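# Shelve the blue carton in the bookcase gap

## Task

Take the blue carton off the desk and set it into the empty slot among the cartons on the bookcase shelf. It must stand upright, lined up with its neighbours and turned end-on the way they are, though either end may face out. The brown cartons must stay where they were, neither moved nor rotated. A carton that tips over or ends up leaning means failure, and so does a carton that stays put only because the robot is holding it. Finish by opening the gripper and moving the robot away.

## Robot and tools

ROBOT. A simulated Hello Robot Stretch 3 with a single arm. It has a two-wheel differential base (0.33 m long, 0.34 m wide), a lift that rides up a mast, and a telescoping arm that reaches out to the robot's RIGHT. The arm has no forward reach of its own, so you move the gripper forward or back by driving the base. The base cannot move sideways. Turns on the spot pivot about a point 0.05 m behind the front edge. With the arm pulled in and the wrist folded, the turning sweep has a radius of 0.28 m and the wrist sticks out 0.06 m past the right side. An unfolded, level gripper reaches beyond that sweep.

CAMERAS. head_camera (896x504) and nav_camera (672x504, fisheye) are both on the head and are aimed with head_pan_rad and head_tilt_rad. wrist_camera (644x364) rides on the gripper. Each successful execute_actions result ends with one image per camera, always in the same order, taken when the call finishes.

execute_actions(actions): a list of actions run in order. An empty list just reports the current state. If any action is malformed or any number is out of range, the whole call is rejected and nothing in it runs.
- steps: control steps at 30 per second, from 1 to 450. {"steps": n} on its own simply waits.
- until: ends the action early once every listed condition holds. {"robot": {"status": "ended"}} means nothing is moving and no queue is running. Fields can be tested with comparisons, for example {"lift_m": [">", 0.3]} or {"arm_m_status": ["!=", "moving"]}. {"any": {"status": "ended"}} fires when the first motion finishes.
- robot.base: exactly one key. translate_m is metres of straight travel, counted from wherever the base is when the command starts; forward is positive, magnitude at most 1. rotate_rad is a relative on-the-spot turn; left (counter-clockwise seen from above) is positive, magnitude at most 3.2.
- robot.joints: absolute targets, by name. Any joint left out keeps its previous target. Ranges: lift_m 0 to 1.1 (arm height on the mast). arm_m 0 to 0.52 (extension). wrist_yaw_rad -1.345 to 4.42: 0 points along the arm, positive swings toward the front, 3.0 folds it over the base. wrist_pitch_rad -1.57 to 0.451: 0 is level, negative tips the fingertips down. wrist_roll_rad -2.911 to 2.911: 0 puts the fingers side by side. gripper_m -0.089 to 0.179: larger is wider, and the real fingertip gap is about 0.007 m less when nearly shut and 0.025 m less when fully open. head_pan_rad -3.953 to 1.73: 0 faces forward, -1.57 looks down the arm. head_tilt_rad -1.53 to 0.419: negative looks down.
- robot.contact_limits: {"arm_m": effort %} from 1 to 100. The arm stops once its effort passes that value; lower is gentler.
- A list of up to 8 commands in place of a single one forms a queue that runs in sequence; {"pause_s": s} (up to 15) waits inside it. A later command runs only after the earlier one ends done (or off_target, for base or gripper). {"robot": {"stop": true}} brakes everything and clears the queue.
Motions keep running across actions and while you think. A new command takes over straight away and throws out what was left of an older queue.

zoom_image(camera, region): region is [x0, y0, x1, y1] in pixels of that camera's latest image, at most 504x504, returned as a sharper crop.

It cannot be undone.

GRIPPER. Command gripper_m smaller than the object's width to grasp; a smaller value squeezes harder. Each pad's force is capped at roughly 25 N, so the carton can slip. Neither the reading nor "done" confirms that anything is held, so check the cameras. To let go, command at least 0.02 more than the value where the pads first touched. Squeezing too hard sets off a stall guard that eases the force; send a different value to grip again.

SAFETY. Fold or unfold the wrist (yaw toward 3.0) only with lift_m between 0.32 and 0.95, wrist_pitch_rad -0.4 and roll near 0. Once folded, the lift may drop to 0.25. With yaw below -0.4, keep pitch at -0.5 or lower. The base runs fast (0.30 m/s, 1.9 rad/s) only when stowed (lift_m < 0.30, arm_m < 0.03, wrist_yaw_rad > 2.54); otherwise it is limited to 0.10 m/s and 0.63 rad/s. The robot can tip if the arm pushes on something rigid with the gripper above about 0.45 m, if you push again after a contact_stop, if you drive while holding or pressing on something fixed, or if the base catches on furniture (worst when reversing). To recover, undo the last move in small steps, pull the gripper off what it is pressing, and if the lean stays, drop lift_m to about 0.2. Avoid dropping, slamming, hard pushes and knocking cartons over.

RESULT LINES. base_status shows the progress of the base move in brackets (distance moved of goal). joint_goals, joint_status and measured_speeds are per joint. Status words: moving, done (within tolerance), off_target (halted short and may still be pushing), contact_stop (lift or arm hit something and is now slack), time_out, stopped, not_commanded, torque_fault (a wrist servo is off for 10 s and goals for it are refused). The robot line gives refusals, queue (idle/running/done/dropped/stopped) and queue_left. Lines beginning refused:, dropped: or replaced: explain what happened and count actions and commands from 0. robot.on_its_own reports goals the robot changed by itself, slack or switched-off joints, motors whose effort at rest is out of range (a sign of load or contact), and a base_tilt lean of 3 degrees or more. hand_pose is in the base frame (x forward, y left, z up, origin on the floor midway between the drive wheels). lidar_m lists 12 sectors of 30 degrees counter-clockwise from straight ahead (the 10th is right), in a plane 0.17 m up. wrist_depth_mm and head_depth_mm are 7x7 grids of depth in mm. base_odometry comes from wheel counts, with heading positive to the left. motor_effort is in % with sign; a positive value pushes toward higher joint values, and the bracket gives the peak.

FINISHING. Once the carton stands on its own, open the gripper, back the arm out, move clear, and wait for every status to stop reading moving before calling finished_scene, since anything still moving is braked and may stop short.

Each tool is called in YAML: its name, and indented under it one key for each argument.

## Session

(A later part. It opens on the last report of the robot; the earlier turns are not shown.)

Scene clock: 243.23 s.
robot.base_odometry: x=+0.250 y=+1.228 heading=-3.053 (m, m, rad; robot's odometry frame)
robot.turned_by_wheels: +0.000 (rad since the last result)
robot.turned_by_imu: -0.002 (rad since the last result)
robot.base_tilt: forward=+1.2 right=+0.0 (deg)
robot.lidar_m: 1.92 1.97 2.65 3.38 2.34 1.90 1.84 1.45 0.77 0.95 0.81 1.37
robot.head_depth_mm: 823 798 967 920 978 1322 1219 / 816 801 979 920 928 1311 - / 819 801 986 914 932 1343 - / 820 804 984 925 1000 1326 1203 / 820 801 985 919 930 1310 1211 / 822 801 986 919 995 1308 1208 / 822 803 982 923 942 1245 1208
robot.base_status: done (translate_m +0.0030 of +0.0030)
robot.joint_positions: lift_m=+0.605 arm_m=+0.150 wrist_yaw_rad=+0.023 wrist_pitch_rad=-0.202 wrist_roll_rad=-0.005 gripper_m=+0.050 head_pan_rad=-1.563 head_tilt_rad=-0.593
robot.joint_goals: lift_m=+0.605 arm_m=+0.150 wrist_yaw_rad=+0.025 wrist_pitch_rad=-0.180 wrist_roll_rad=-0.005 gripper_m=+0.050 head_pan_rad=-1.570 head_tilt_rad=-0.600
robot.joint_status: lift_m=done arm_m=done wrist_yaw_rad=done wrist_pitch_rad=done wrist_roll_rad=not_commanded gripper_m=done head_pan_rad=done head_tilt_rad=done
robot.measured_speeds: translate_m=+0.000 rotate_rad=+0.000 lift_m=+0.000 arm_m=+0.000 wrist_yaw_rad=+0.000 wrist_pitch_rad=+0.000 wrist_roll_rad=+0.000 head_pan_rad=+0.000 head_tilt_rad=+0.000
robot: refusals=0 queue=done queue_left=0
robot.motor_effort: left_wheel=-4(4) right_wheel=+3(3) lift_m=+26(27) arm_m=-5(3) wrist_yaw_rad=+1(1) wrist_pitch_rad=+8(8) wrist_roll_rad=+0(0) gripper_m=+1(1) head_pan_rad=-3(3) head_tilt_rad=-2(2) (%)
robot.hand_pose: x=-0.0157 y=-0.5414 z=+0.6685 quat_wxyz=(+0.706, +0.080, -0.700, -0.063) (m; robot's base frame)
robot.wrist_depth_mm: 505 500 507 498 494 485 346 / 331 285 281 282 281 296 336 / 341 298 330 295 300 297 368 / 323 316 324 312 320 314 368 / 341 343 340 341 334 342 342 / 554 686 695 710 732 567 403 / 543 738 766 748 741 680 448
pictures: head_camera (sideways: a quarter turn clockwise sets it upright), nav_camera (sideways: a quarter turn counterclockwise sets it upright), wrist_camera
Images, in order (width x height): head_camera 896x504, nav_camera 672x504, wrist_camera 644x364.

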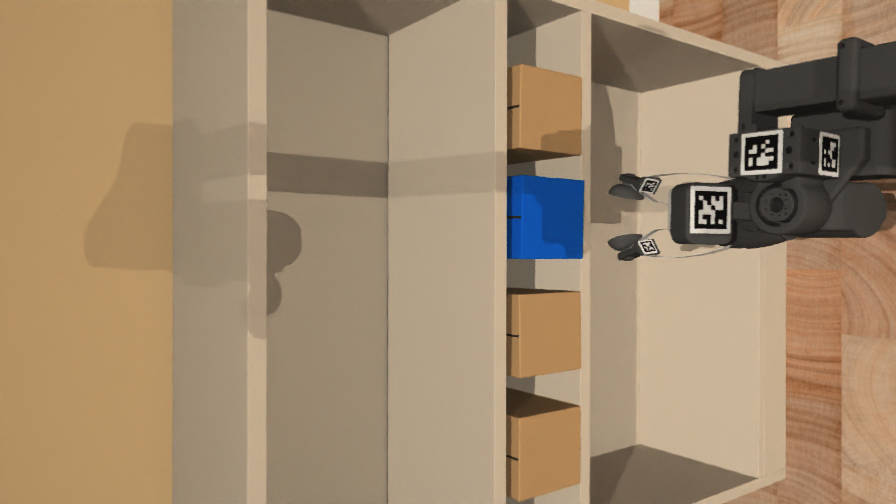

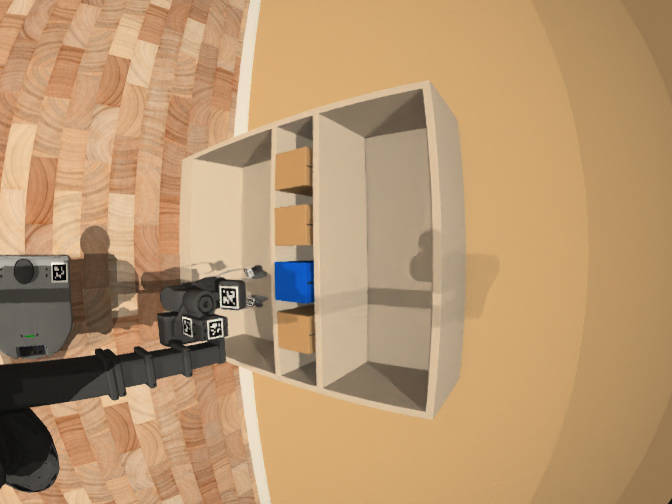

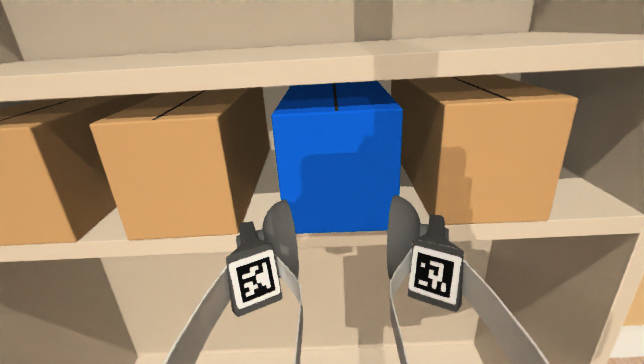

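execute_actions:
  actions:
    - {"robot":[{"joints":{"arm_m":0.278},"contact_limits":{"arm_m":18}},{"joints":{"arm_m":0.05}}],"steps":450,"until":{"robot":{"status":"ended"}}}

Scene clock: 256.27 s.
robot.base_odometry: x=+0.250 y=+1.228 heading=-3.053 (m, m, rad; robot's odometry frame)
robot.turned_by_wheels: +0.000 (rad since the last result)
robot.turned_by_imu: -0.002 (rad since the last result)
robot.base_tilt: forward=+1.1 right=+0.0 (deg)
robot.lidar_m: 1.92 1.98 2.66 3.39 2.35 1.90 1.85 1.45 0.76 0.95 0.81 1.36
robot.head_depth_mm: 819 800 962 920 984 1323 1211 / 824 798 982 920 927 1308 1213 / 820 800 978 915 971 1318 1241 / 821 803 984 924 1001 1317 1229 / 816 803 977 922 926 1312 1213 / 827 801 983 917 995 1305 1211 / 820 806 986 921 949 1244 1208
robot.base_status: done (translate_m +0.0030 of +0.0030)
robot.joint_positions: lift_m=+0.605 arm_m=+0.050 wrist_yaw_rad=+0.023 wrist_pitch_rad=-0.202 wrist_roll_rad=-0.005 gripper_m=+0.050 head_pan_rad=-1.563 head_tilt_rad=-0.593
robot.joint_goals: lift_m=+0.605 arm_m=+0.050 wrist_yaw_rad=+0.025 wrist_pitch_rad=-0.180 wrist_roll_rad=-0.005 gripper_m=+0.050 head_pan_rad=-1.570 head_tilt_rad=-0.600
robot.joint_status: lift_m=done arm_m=done wrist_yaw_rad=done wrist_pitch_rad=done wrist_roll_rad=not_commanded gripper_m=done head_pan_rad=done head_tilt_rad=done
robot.measured_speeds: translate_m=+0.000 rotate_rad=+0.000 lift_m=+0.000 arm_m=+0.000 wrist_yaw_rad=+0.000 wrist_pitch_rad=+0.000 wrist_roll_rad=+0.000 head_pan_rad=+0.000 head_tilt_rad=+0.000
robot: refusals=0 queue=done queue_left=0
robot.motor_effort: left_wheel=-3(3) right_wheel=+2(3) lift_m=+27(27) arm_m=-5(5) wrist_yaw_rad=+1(1) wrist_pitch_rad=+7(8) wrist_roll_rad=+0(1) gripper_m=-1(0) head_pan_rad=-3(3) head_tilt_rad=-3(3) (%)
robot.hand_pose: x=-0.0157 y=-0.4414 z=+0.6685 quat_wxyz=(+0.706, +0.080, -0.700, -0.063) (m; robot's base frame)
robot.wrist_depth_mm: 567 595 588 593 592 505 364 / 477 412 385 384 396 403 407 / 399 406 401 396 404 412 457 / 427 434 429 426 431 433 745 / 541 737 752 765 754 611 799 / 555 792 808 839 854 569 867 / 588 780 798 806 811 703 872
pictures: head_camera (sideways: a quarter turn clockwise sets it upright), nav_camera (sideways: a quarter turn counterclockwise sets it upright), wrist_camera
Images, in order (width x height): head_camera 896x504, nav_camera 672x504, wrist_camera 644x364.

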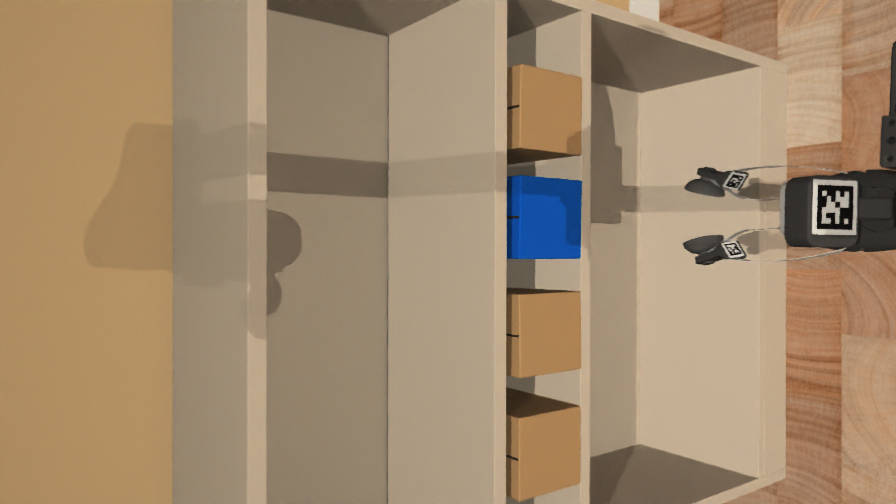

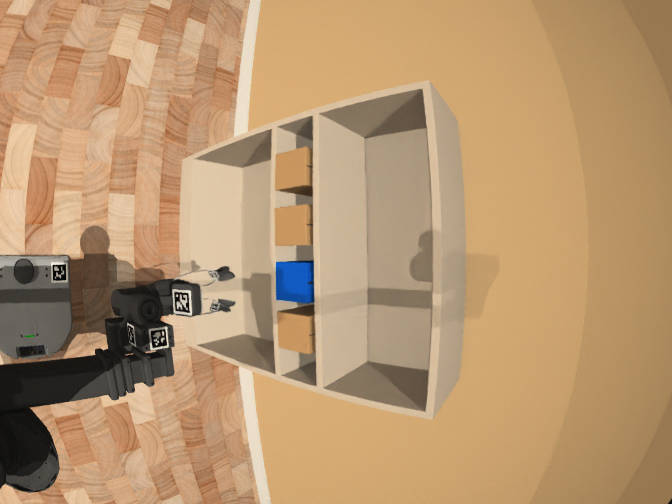

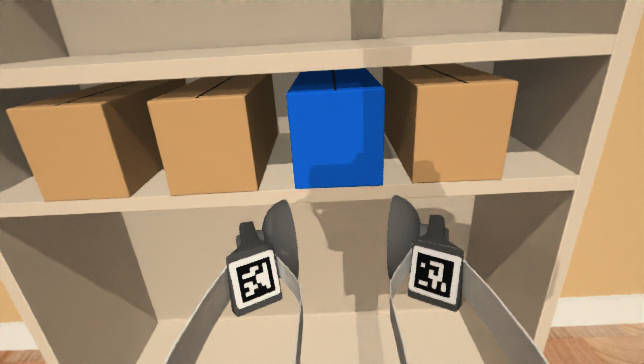

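finished_scene:
  scene: 2

The scene is finished: the task was done.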